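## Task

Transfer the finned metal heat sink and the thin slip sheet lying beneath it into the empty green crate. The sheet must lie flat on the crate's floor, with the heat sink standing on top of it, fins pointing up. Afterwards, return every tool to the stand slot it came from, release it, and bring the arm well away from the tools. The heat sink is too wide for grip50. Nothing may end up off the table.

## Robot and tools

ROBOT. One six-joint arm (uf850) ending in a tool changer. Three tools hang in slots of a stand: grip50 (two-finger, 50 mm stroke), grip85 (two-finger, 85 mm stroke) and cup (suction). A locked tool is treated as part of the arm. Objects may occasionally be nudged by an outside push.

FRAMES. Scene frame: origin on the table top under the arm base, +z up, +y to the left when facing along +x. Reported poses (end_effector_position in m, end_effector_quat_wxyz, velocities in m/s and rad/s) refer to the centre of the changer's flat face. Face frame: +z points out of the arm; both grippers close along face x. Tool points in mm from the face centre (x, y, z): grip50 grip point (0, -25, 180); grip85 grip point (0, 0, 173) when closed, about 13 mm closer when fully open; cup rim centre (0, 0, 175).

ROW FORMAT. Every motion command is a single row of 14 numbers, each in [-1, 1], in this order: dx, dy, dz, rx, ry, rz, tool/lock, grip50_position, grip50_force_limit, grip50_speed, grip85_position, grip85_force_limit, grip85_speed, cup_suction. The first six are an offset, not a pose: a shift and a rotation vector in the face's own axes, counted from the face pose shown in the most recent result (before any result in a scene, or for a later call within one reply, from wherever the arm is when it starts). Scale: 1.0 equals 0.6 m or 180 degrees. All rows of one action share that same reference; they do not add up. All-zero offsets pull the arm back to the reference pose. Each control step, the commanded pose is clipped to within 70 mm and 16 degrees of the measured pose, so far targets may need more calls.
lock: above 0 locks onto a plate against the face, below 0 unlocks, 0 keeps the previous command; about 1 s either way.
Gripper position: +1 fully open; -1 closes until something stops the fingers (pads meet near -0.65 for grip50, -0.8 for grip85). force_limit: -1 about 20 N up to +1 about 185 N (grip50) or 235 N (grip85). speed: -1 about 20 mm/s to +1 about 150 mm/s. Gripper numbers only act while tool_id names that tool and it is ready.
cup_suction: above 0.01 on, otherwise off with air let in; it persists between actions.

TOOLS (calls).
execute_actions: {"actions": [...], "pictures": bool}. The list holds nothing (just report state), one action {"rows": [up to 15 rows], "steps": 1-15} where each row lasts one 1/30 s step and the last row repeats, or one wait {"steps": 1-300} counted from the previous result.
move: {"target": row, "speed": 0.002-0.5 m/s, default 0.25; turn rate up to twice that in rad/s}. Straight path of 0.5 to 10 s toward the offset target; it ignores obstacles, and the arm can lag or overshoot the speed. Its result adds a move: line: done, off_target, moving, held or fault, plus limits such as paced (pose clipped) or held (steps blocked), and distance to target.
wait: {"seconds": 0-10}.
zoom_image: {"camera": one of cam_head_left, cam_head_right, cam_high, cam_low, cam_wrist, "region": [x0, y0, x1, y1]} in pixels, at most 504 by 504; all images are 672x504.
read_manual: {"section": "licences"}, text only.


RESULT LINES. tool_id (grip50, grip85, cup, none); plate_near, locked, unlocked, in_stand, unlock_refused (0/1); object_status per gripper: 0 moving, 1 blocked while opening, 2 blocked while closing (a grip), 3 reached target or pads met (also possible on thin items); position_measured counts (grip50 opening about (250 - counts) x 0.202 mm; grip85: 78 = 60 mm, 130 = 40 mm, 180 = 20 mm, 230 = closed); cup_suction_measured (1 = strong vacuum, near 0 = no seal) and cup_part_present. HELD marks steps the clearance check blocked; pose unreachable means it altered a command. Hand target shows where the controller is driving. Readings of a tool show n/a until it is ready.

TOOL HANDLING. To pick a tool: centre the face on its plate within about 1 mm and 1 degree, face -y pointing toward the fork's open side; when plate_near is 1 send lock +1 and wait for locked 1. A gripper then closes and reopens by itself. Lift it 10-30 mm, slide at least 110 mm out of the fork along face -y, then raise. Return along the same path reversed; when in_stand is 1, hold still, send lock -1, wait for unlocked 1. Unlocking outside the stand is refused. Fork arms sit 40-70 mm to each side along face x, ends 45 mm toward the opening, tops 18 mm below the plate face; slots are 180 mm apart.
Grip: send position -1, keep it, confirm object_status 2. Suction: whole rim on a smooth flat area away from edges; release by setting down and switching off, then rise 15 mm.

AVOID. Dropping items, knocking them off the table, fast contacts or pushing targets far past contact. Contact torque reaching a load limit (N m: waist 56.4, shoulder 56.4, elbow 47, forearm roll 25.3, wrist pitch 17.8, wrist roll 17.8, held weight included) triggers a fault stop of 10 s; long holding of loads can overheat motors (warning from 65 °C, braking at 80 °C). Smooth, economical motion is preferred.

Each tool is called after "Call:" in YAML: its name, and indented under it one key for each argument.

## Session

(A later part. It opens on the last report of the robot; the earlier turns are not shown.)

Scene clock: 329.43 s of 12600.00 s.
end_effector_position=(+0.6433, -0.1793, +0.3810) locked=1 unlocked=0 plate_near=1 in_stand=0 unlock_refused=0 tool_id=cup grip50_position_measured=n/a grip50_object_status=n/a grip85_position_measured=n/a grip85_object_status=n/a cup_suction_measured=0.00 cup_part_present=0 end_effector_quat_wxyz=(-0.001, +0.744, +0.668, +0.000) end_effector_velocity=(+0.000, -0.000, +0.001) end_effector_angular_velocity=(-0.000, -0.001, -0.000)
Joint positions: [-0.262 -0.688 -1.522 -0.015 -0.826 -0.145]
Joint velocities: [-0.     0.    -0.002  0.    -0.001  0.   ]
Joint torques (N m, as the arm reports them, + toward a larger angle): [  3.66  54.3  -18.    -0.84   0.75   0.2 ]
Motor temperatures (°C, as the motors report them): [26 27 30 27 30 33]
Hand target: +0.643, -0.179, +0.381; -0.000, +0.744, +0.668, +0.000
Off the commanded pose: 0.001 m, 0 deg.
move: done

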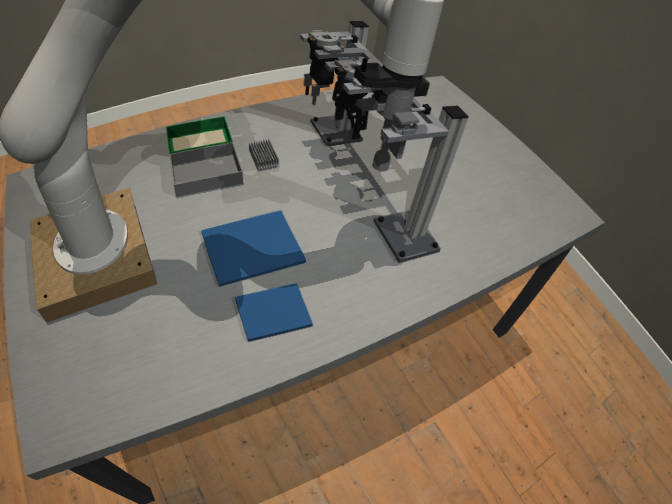

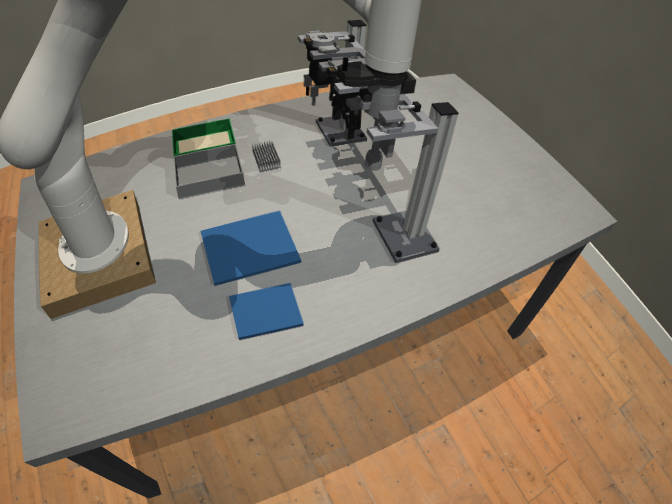

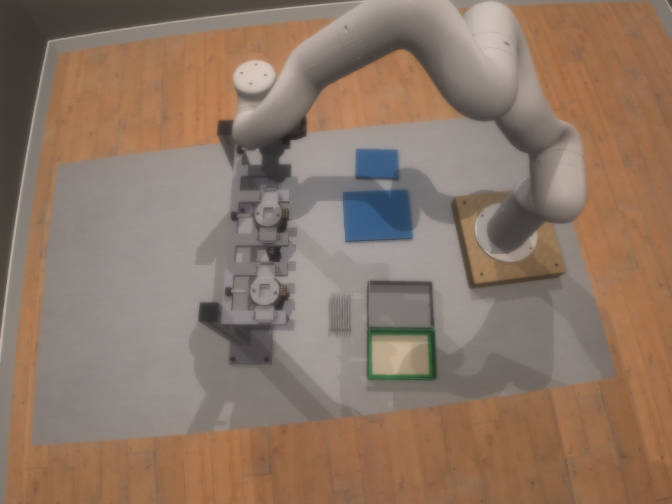

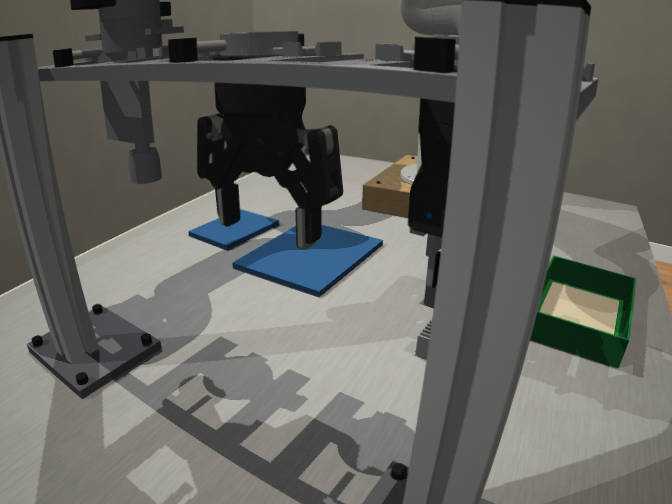

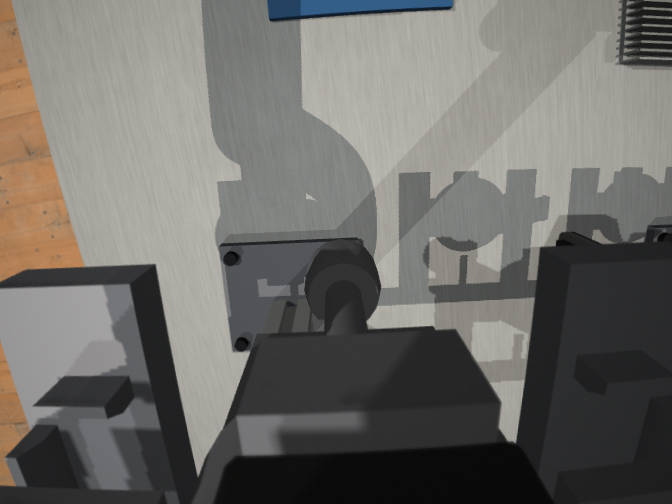

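Call:
move:
  target: [-0.0008,0,0.0375,0,0,0,0,0,0,0,0,0,0,0]
  speed: 0.03

Scene clock: 335.30 s of 12600.00 s.
end_effector_position=(+0.6434, -0.1798, +0.3592) locked=1 unlocked=0 plate_near=1 in_stand=1 unlock_refused=0 tool_id=cup grip50_position_measured=n/a grip50_object_status=n/a grip85_position_measured=n/a grip85_object_status=n/a cup_suction_measured=0.00 cup_part_present=0 end_effector_quat_wxyz=(-0.000, +0.744, +0.668, +0.000) end_effector_velocity=(-0.000, +0.000, -0.001) end_effector_angular_velocity=(+0.000, -0.000, +0.000)
Joint positions: [-0.263 -0.713 -1.508 -0.016 -0.788 -0.146]
Joint velocities: [ 0.    -0.     0.001  0.     0.001 -0.   ]
Joint torques (N m, as the arm reports them, + toward a larger angle): [  4.09  48.87 -16.19  -0.94   1.64   0.21]
Motor temperatures (°C, as the motors report them): [26 27 31 27 30 33]
Hand target: +0.643, -0.180, +0.358; -0.000, +0.744, +0.668, +0.000
Off the commanded pose: 0.001 m, 0 deg.
move: done

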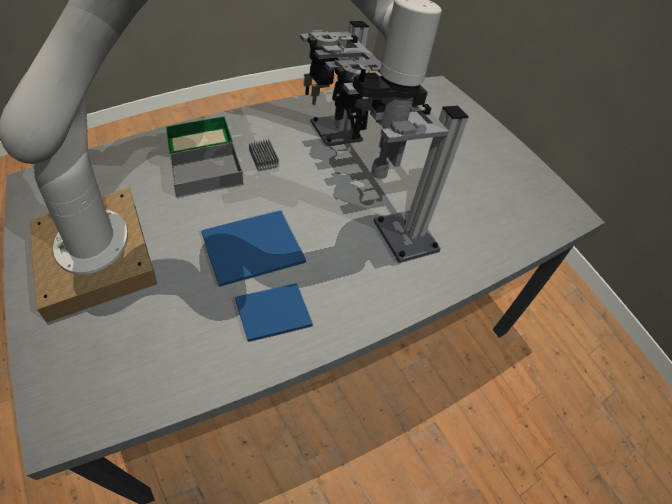

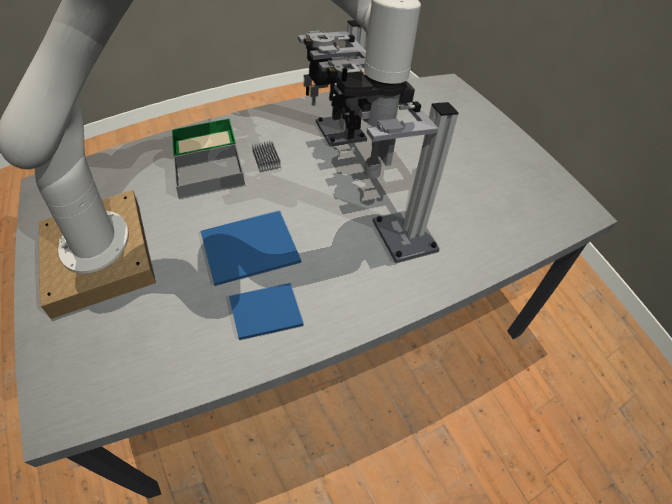

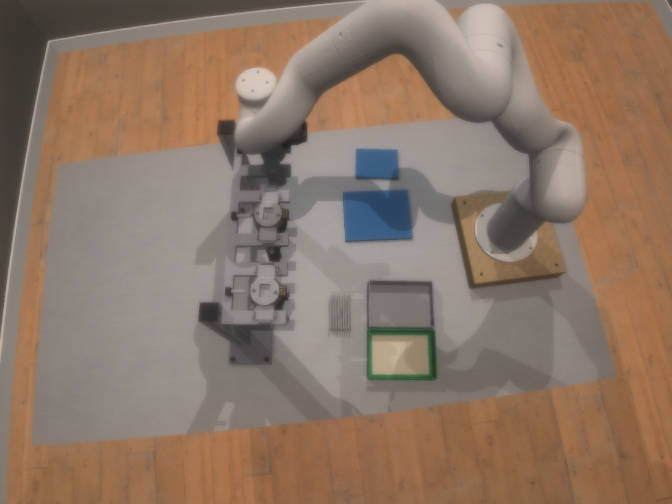

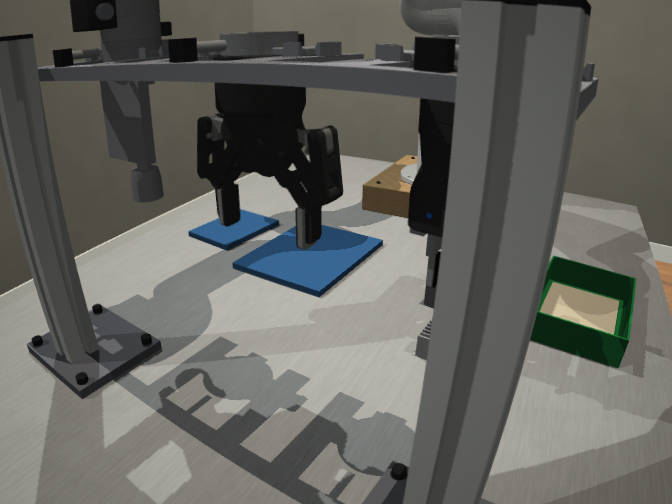

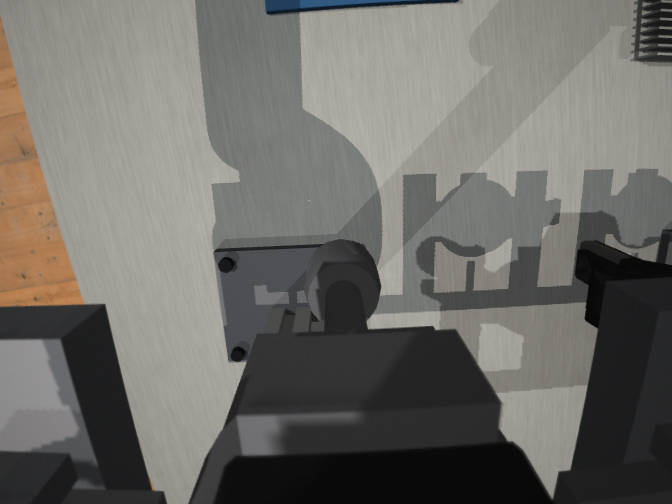

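Call:
execute_actions:
  actions:
    - {"rows":[[0,0,0,0,0,0,-1,0,0,0,0,0,0,0]],"steps":15}
  pictures: false

Call:
execute_actions:
  actions:
    - {"steps":25}
  pictures: false

Call:
move:
  target: [0,0,-0.07,0,0,0,0,0,0,0,0,0,0,0]
  speed: 0.1

Call:
move:
  target: [0.2988,-0.0014,0,0,0,0,0,0,0,0,0,0,0,0]
  speed: 0.2

Call:
move:
  target: [0,0,0.05,0,0,0,0,0,0,0,0,0,0,0]
  speed: 0.06

Scene clock: 345.90 s of 12600.00 s.
end_effector_position=(+0.6433, -0.1798, +0.3588) locked=0 unlocked=0 plate_near=1 in_stand=1 unlock_refused=0 tool_id=none grip50_position_measured=n/a grip50_object_status=n/a grip85_position_measured=n/a grip85_object_status=n/a cup_suction_measured=n/a cup_part_present=n/a end_effector_quat_wxyz=(-0.000, +0.744, +0.668, +0.000) end_effector_velocity=(+0.000, +0.000, -0.000) end_effector_angular_velocity=(+0.001, +0.000, -0.000)
Joint positions: [-0.263 -0.713 -1.508 -0.016 -0.787 -0.146]
Joint velocities: [-0.    -0.    -0.     0.001 -0.    -0.   ]
Joint torques (N m, as the arm reports them, + toward a larger angle): [  4.34  35.91 -10.52  -0.37   2.94   0.2 ]
Motor temperatures (°C, as the motors report them): [26 27 31 27 31 33]
Hand target: +0.643, -0.180, +0.359; -0.000, +0.744, +0.668, +0.000
Off the commanded pose: 0.000 m, 0 deg.
Steps of this call (steps 1 to 303: nothing new was sent; steps 304 to 318: all 15 steps of this action). Readings (end_effector_position | what the end effector reports):
304: (+0.6433, -0.1797, +0.3587) | locked=1 unlocked=0 plate_near=1 in_stand=1 unlock_refused=0 tool_id=cup grip50_position_measured=n/a grip50_object_status=n/a grip85_position_measured=n/a grip85_object_status=n/a cup_suction_measured=0.00 cup_part_present=0
305: (+0.6433, -0.1797, +0.3587) | locked=1 unlocked=0 plate_near=1 in_stand=1 unlock_refused=0 tool_id=cup grip50_position_measured=n/a grip50_object_status=n/a grip85_position_measured=n/a grip85_object_status=n/a cup_suction_measured=0.00 cup_part_present=0
307: (+0.6433, -0.1797, +0.3587) | locked=1 unlocked=0 plate_near=1 in_stand=1 unlock_refused=0 tool_id=cup grip50_position_measured=n/a grip50_object_status=n/a grip85_position_measured=n/a grip85_object_status=n/a cup_suction_measured=0.00 cup_part_present=0
311: (+0.6433, -0.1797, +0.3588) | locked=0 unlocked=0 plate_near=1 in_stand=1 unlock_refused=0 tool_id=none grip50_position_measured=n/a grip50_object_status=n/a grip85_position_measured=n/a grip85_object_status=n/a cup_suction_measured=n/a cup_part_present=n/a
318: the state above

Scene clock: 346.73 s of 12600.00 s.
end_effector_position=(+0.6434, -0.1798, +0.3590) locked=0 unlocked=1 plate_near=1 in_stand=1 unlock_refused=0 tool_id=none grip50_position_measured=n/a grip50_object_status=n/a grip85_position_measured=n/a grip85_object_status=n/a cup_suction_measured=n/a cup_part_present=n/a end_effector_quat_wxyz=(-0.000, +0.744, +0.668, +0.000) end_effector_velocity=(+0.000, +0.000, +0.000) end_effector_angular_velocity=(+0.000, -0.000, -0.000)
Joint positions: [-0.263 -0.713 -1.508 -0.016 -0.787 -0.146]
Joint velocities: [ 0.     0.    -0.     0.001 -0.    -0.   ]
Joint torques (N m, as the arm reports them, + toward a larger angle): [  3.53  40.15 -12.95  -0.35   2.39   0.13]
Motor temperatures (°C, as the motors report them): [26 27 31 27 31 33]
Hand target: +0.643, -0.180, +0.359; -0.000, +0.744, +0.668, +0.000
Off the commanded pose: 0.000 m, 0 deg.
Steps of this call (steps 1 to 25: nothing new was sent). Readings (end_effector_position | what the end effector reports):
1: (+0.6433, -0.1798, +0.3589) | locked=0 unlocked=0 plate_near=1 in_stand=1 unlock_refused=0 tool_id=none grip50_position_measured=n/a grip50_object_status=n/a grip85_position_measured=n/a grip85_object_status=n/a cup_suction_measured=n/a cup_part_present=n/a
2: (+0.6434, -0.1798, +0.3589) | locked=0 unlocked=0 plate_near=1 in_stand=1 unlock_refused=0 tool_id=none grip50_position_measured=n/a grip50_object_status=n/a grip85_position_measured=n/a grip85_object_status=n/a cup_suction_measured=n/a cup_part_present=n/a
4: (+0.6434, -0.1798, +0.3589) | locked=0 unlocked=0 plate_near=1 in_stand=1 unlock_refused=0 tool_id=none grip50_position_measured=n/a grip50_object_status=n/a grip85_position_measured=n/a grip85_object_status=n/a cup_suction_measured=n/a cup_part_present=n/a
8: (+0.6434, -0.1798, +0.3589) | locked=0 unlocked=0 plate_near=1 in_stand=1 unlock_refused=0 tool_id=none grip50_position_measured=n/a grip50_object_status=n/a grip85_position_measured=n/a grip85_object_status=n/a cup_suction_measured=n/a cup_part_present=n/a
25: the state above

Scene clock: 347.47 s of 12600.00 s.
end_effector_position=(+0.6432, -0.1797, +0.4006) locked=0 unlocked=1 plate_near=0 in_stand=0 unlock_refused=0 tool_id=none grip50_position_measured=n/a grip50_object_status=n/a grip85_position_measured=n/a grip85_object_status=n/a cup_suction_measured=n/a cup_part_present=n/a end_effector_quat_wxyz=(-0.001, +0.744, +0.668, +0.000) end_effector_velocity=(-0.000, +0.000, -0.001) end_effector_angular_velocity=(+0.001, +0.003, -0.001)
Joint positions: [-0.262 -0.669 -1.537 -0.015 -0.861 -0.146]
Joint velocities: [ 0.    -0.001  0.001  0.    -0.001  0.001]
Joint torques (N m, as the arm reports them, + toward a larger angle): [  4.95  48.67 -15.51  -0.9    0.76   0.2 ]
Motor temperatures (°C, as the motors report them): [26 27 31 27 31 33]
Hand target: +0.643, -0.180, +0.401; -0.000, +0.744, +0.668, +0.000
Off the commanded pose: 0.000 m, 0 deg.
move: done

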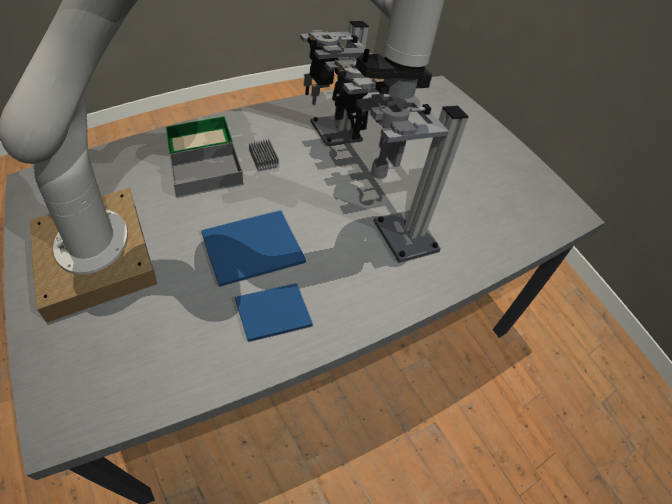

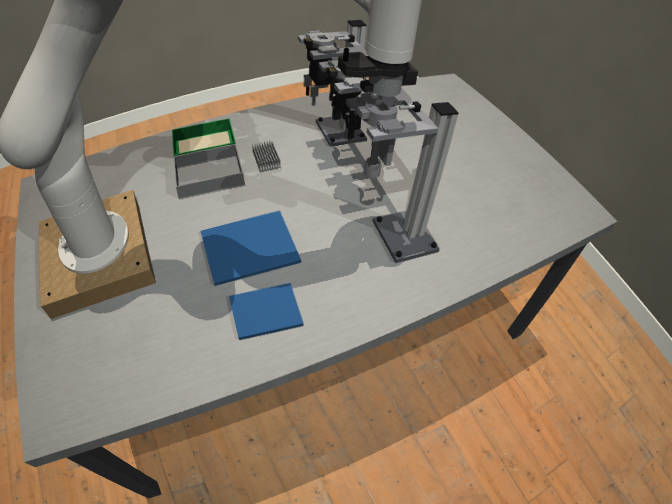

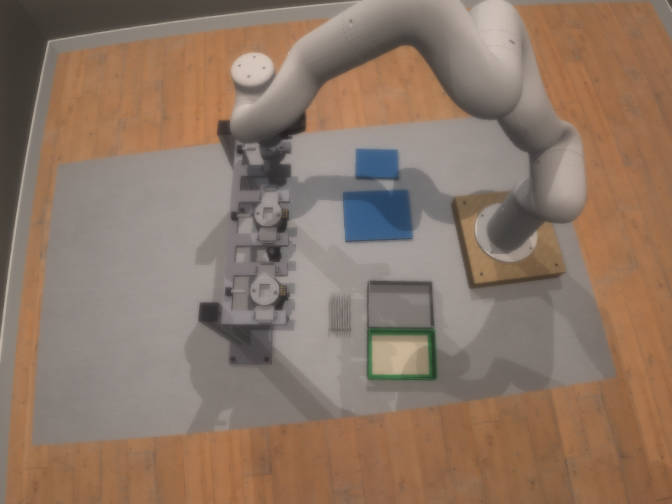

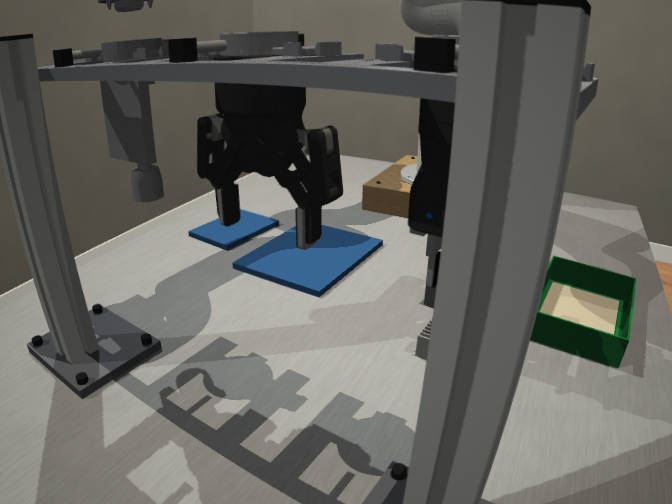

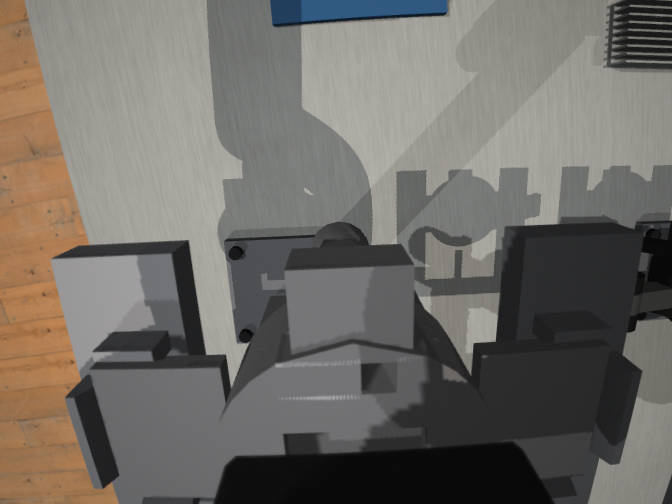

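Scene clock: 348.73 s of 12600.00 s.
end_effector_position=(+0.6608, -0.0019, +0.4005) locked=0 unlocked=1 plate_near=0 in_stand=0 unlock_refused=0 tool_id=none grip50_position_measured=n/a grip50_object_status=n/a grip85_position_measured=n/a grip85_object_status=n/a cup_suction_measured=n/a cup_part_present=n/a end_effector_quat_wxyz=(-0.000, +0.744, +0.668, -0.000) end_effector_velocity=(+0.000, +0.001, +0.001) end_effector_angular_velocity=(+0.000, -0.001, -0.000)
Joint positions: [ 0.009 -0.658 -1.515 -0.019 -0.853  0.128]
Joint velocities: [ 0.001  0.001 -0.     0.    -0.     0.001]
Joint torques (N m, as the arm reports them, + toward a larger angle): [  4.19  48.06 -16.36  -0.72   0.79   0.03]
Motor temperatures (°C, as the motors report them): [26 27 31 27 31 33]
Hand target: +0.661, -0.001, +0.400; -0.000, +0.744, +0.668, -0.000
Off the commanded pose: 0.001 m, 0 deg.
move: done

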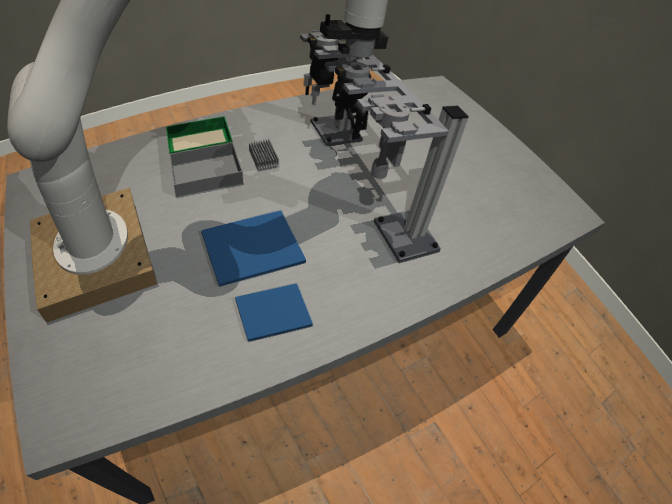

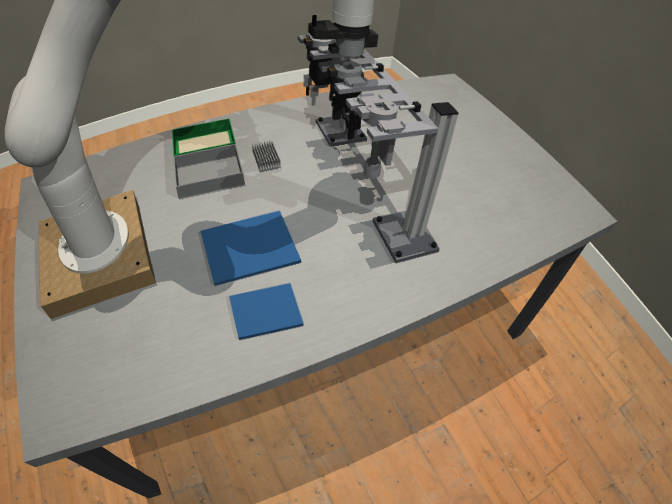

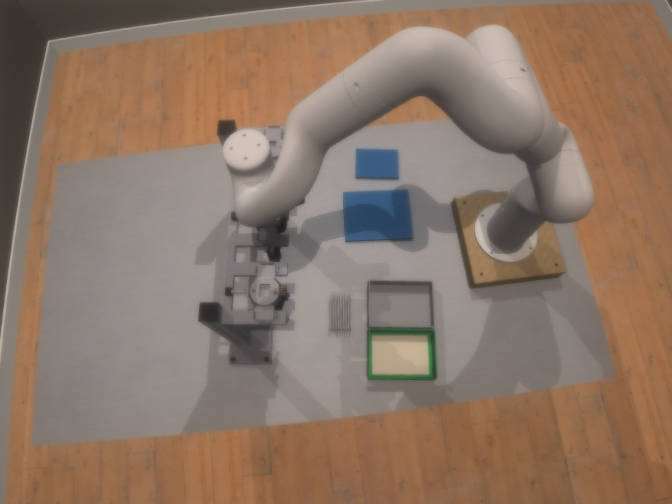

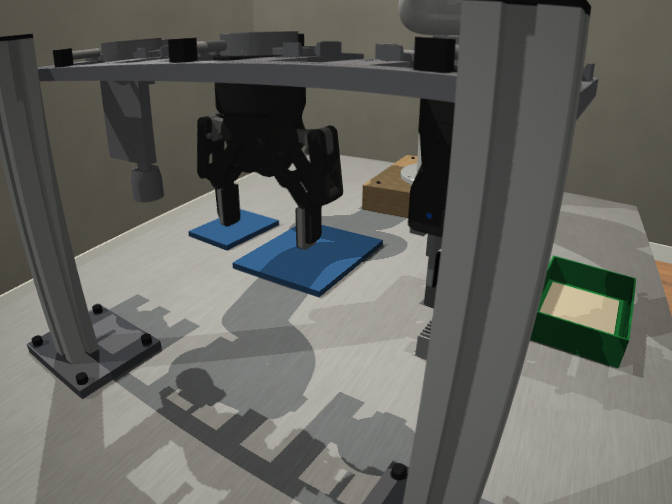

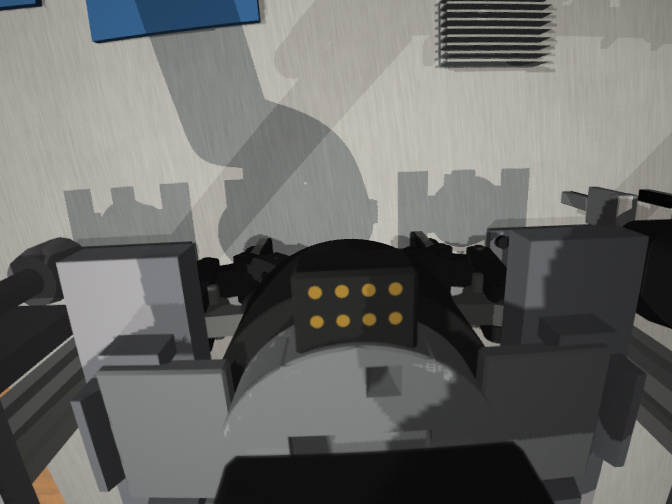

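Scene clock: 349.50 s of 12600.00 s.
end_effector_position=(+0.6610, -0.0019, +0.3707) locked=0 unlocked=1 plate_near=0 in_stand=0 unlock_refused=0 tool_id=none grip50_position_measured=n/a grip50_object_status=n/a grip85_position_measured=n/a grip85_object_status=n/a cup_suction_measured=n/a cup_part_present=n/a end_effector_quat_wxyz=(-0.000, +0.744, +0.668, -0.000) end_effector_velocity=(+0.000, -0.000, +0.001) end_effector_angular_velocity=(+0.000, -0.002, -0.000)
Joint positions: [ 0.008 -0.69  -1.493 -0.02  -0.8    0.129]
Joint velocities: [-0.     0.001 -0.001  0.    -0.    -0.   ]
Joint torques (N m, as the arm reports them, + toward a larger angle): [  4.17  47.82 -15.4   -0.46   0.66  -0.04]
Motor temperatures (°C, as the motors report them): [26 27 31 27 31 33]
Hand target: +0.661, -0.002, +0.370; -0.000, +0.744, +0.668, -0.001
Off the commanded pose: 0.000 m, 0 deg.
move: done

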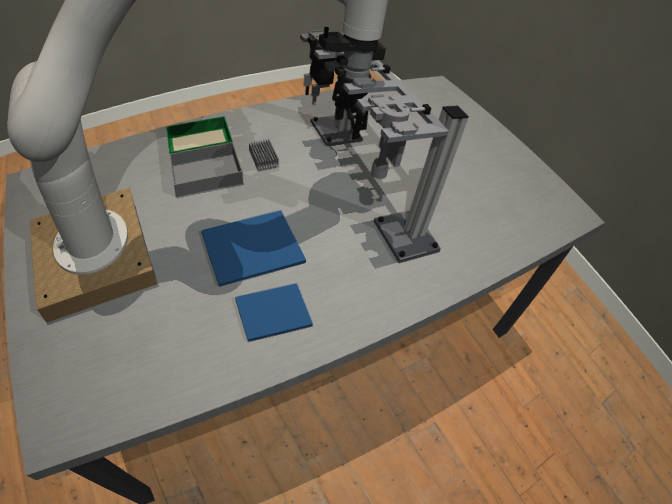

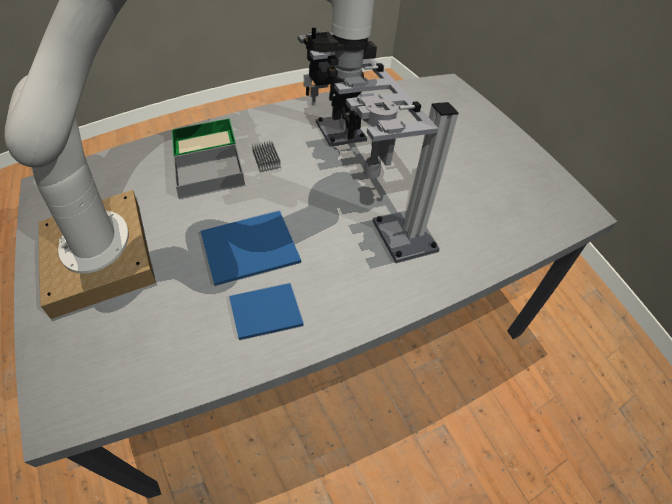

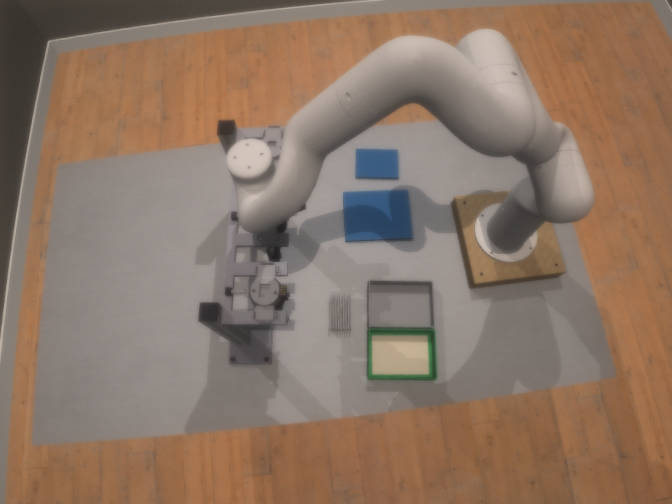

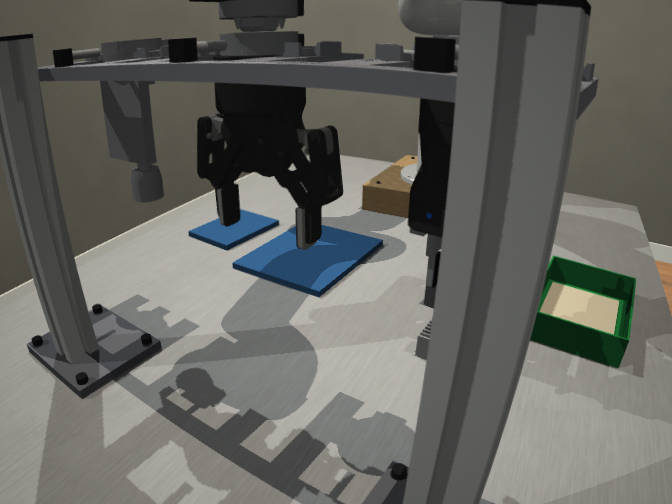

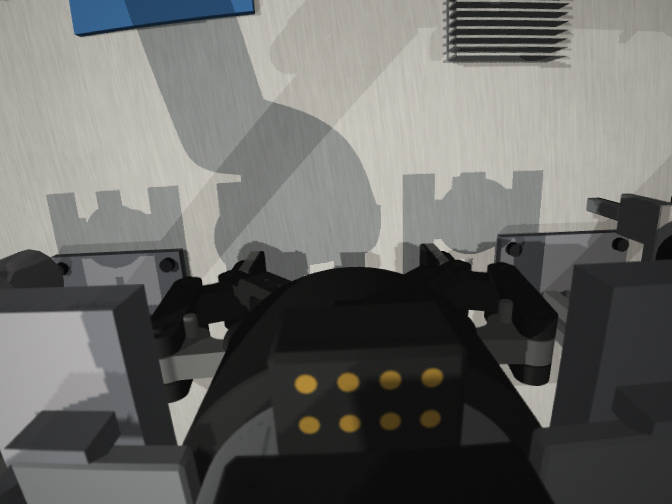

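Call:
move:
  target: [0.0008,0.0013,0.002,0,0,0,0,0,0,0,0,0,0,0]
  speed: 0.015

Call:
move:
  target: [0,0,0.019,0,0,0,0,0,0,0,0,0,0,0]
  speed: 0.015

Scene clock: 355.97 s of 12600.00 s.
end_effector_position=(+0.6618, -0.0016, +0.3695) locked=0 unlocked=1 plate_near=0 in_stand=0 unlock_refused=0 tool_id=none grip50_position_measured=n/a grip50_object_status=n/a grip85_position_measured=n/a grip85_object_status=n/a cup_suction_measured=n/a cup_part_present=n/a end_effector_quat_wxyz=(-0.000, +0.744, +0.668, -0.000) end_effector_velocity=(+0.000, -0.000, +0.000) end_effector_angular_velocity=(+0.000, -0.001, -0.001)
Joint positions: [ 0.009 -0.693 -1.496 -0.02  -0.799  0.13 ]
Joint velocities: [-0.     0.    -0.     0.001  0.     0.   ]
Joint torques (N m, as the arm reports them, + toward a larger angle): [  4.15  49.29 -15.91  -0.81   0.76   0.07]
Motor temperatures (°C, as the motors report them): [26 27 31 27 30 33]
Hand target: +0.662, -0.002, +0.370; -0.000, +0.744, +0.668, -0.000
Off the commanded pose: 0.000 m, 0 deg.
move: done

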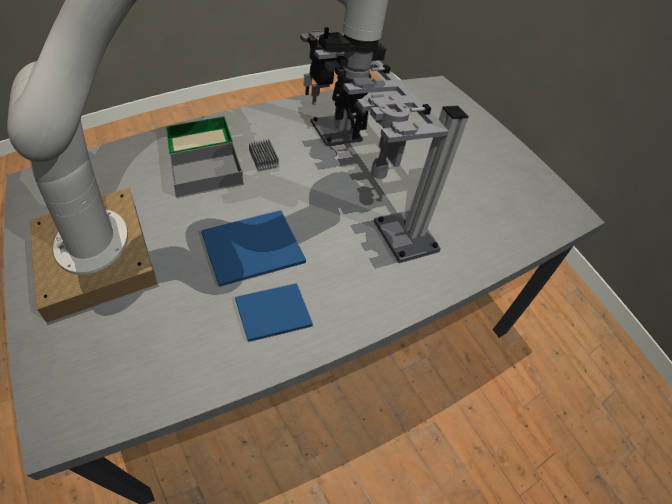

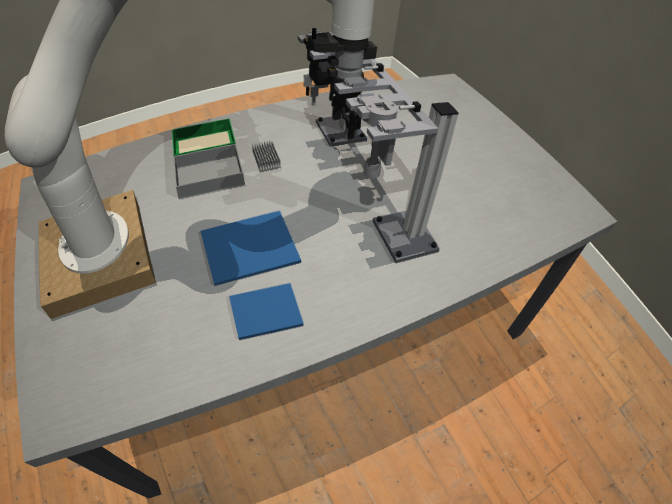

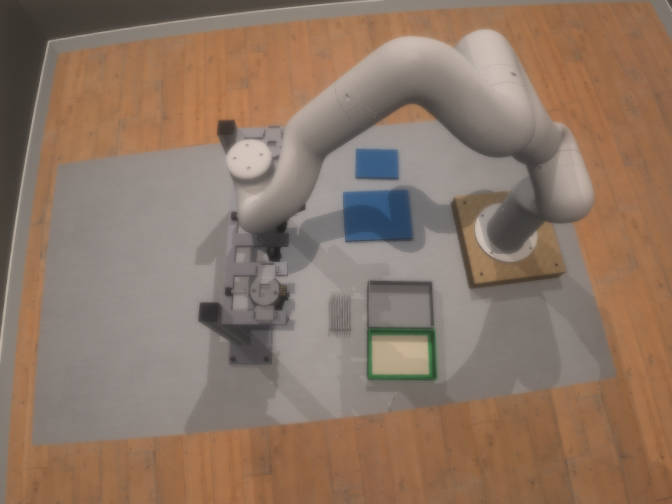

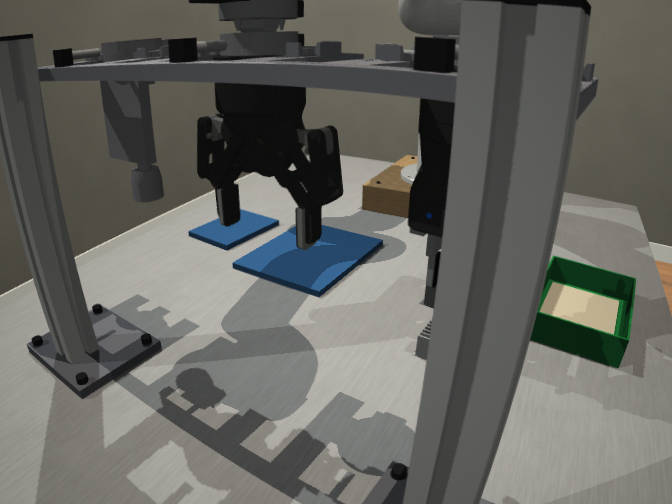

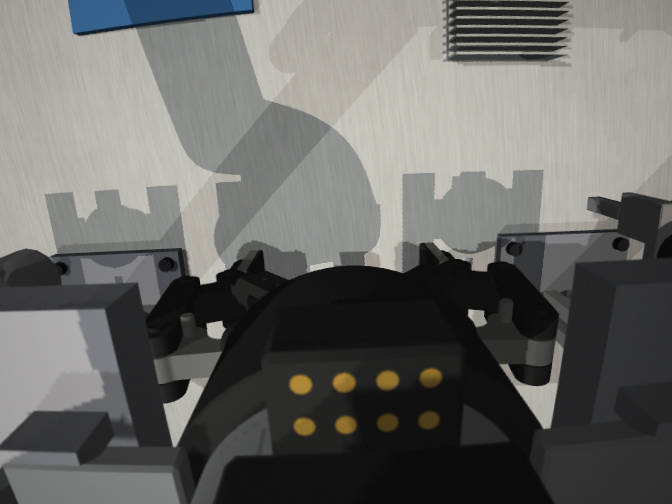

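Scene clock: 356.93 s of 12600.00 s.
end_effector_position=(+0.6620, -0.0013, +0.3590) locked=0 unlocked=1 plate_near=1 in_stand=1 unlock_refused=0 tool_id=none grip50_position_measured=n/a grip50_object_status=n/a grip85_position_measured=n/a grip85_object_status=n/a cup_suction_measured=n/a cup_part_present=n/a end_effector_quat_wxyz=(+0.000, +0.744, +0.668, -0.000) end_effector_velocity=(+0.000, -0.000, -0.000) end_effector_angular_velocity=(-0.000, -0.001, +0.000)
Joint positions: [ 0.009 -0.705 -1.49  -0.021 -0.78   0.13 ]
Joint velocities: [-0.    -0.     0.    -0.     0.002 -0.   ]
Joint torques (N m, as the arm reports them, + toward a larger angle): [ -3.29  41.86 -12.13  -1.99   1.9   -0.19]
Motor temperatures (°C, as the motors report them): [26 27 31 27 30 33]
Hand target: +0.662, -0.002, +0.358; -0.000, +0.744, +0.668, -0.000
Off the commanded pose: 0.001 m, 0 deg.
move: done

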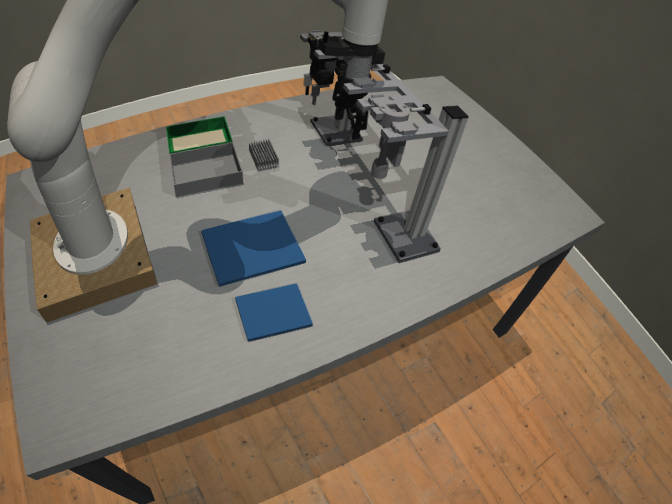

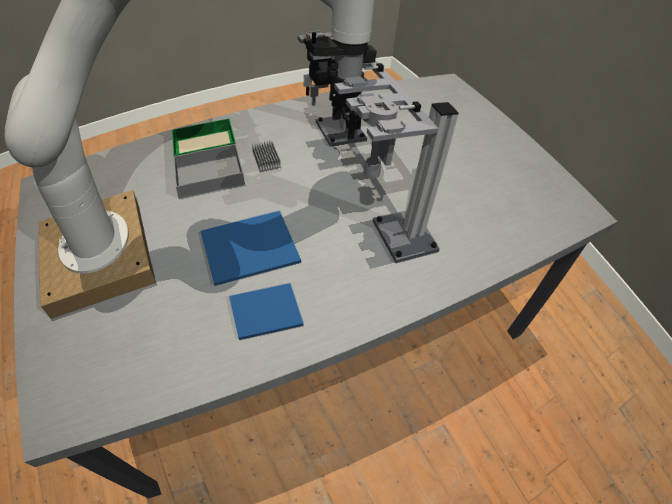

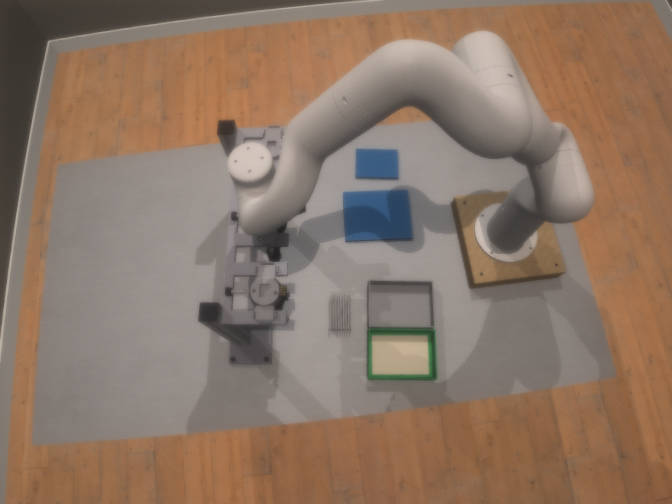

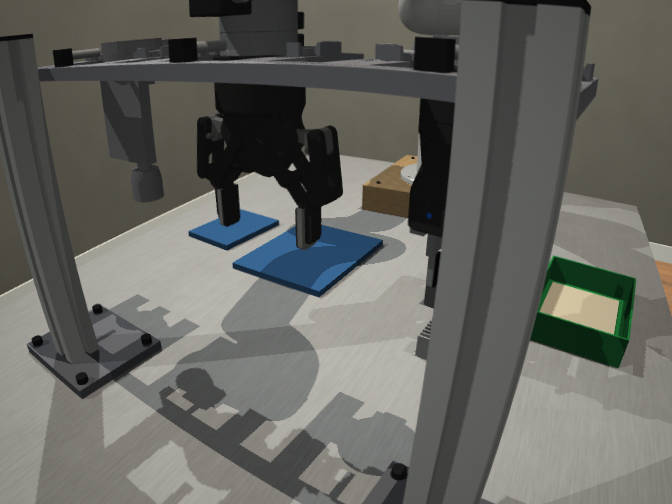

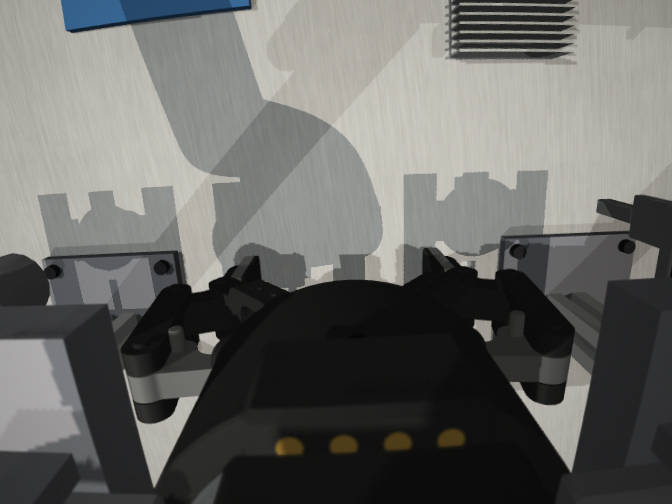

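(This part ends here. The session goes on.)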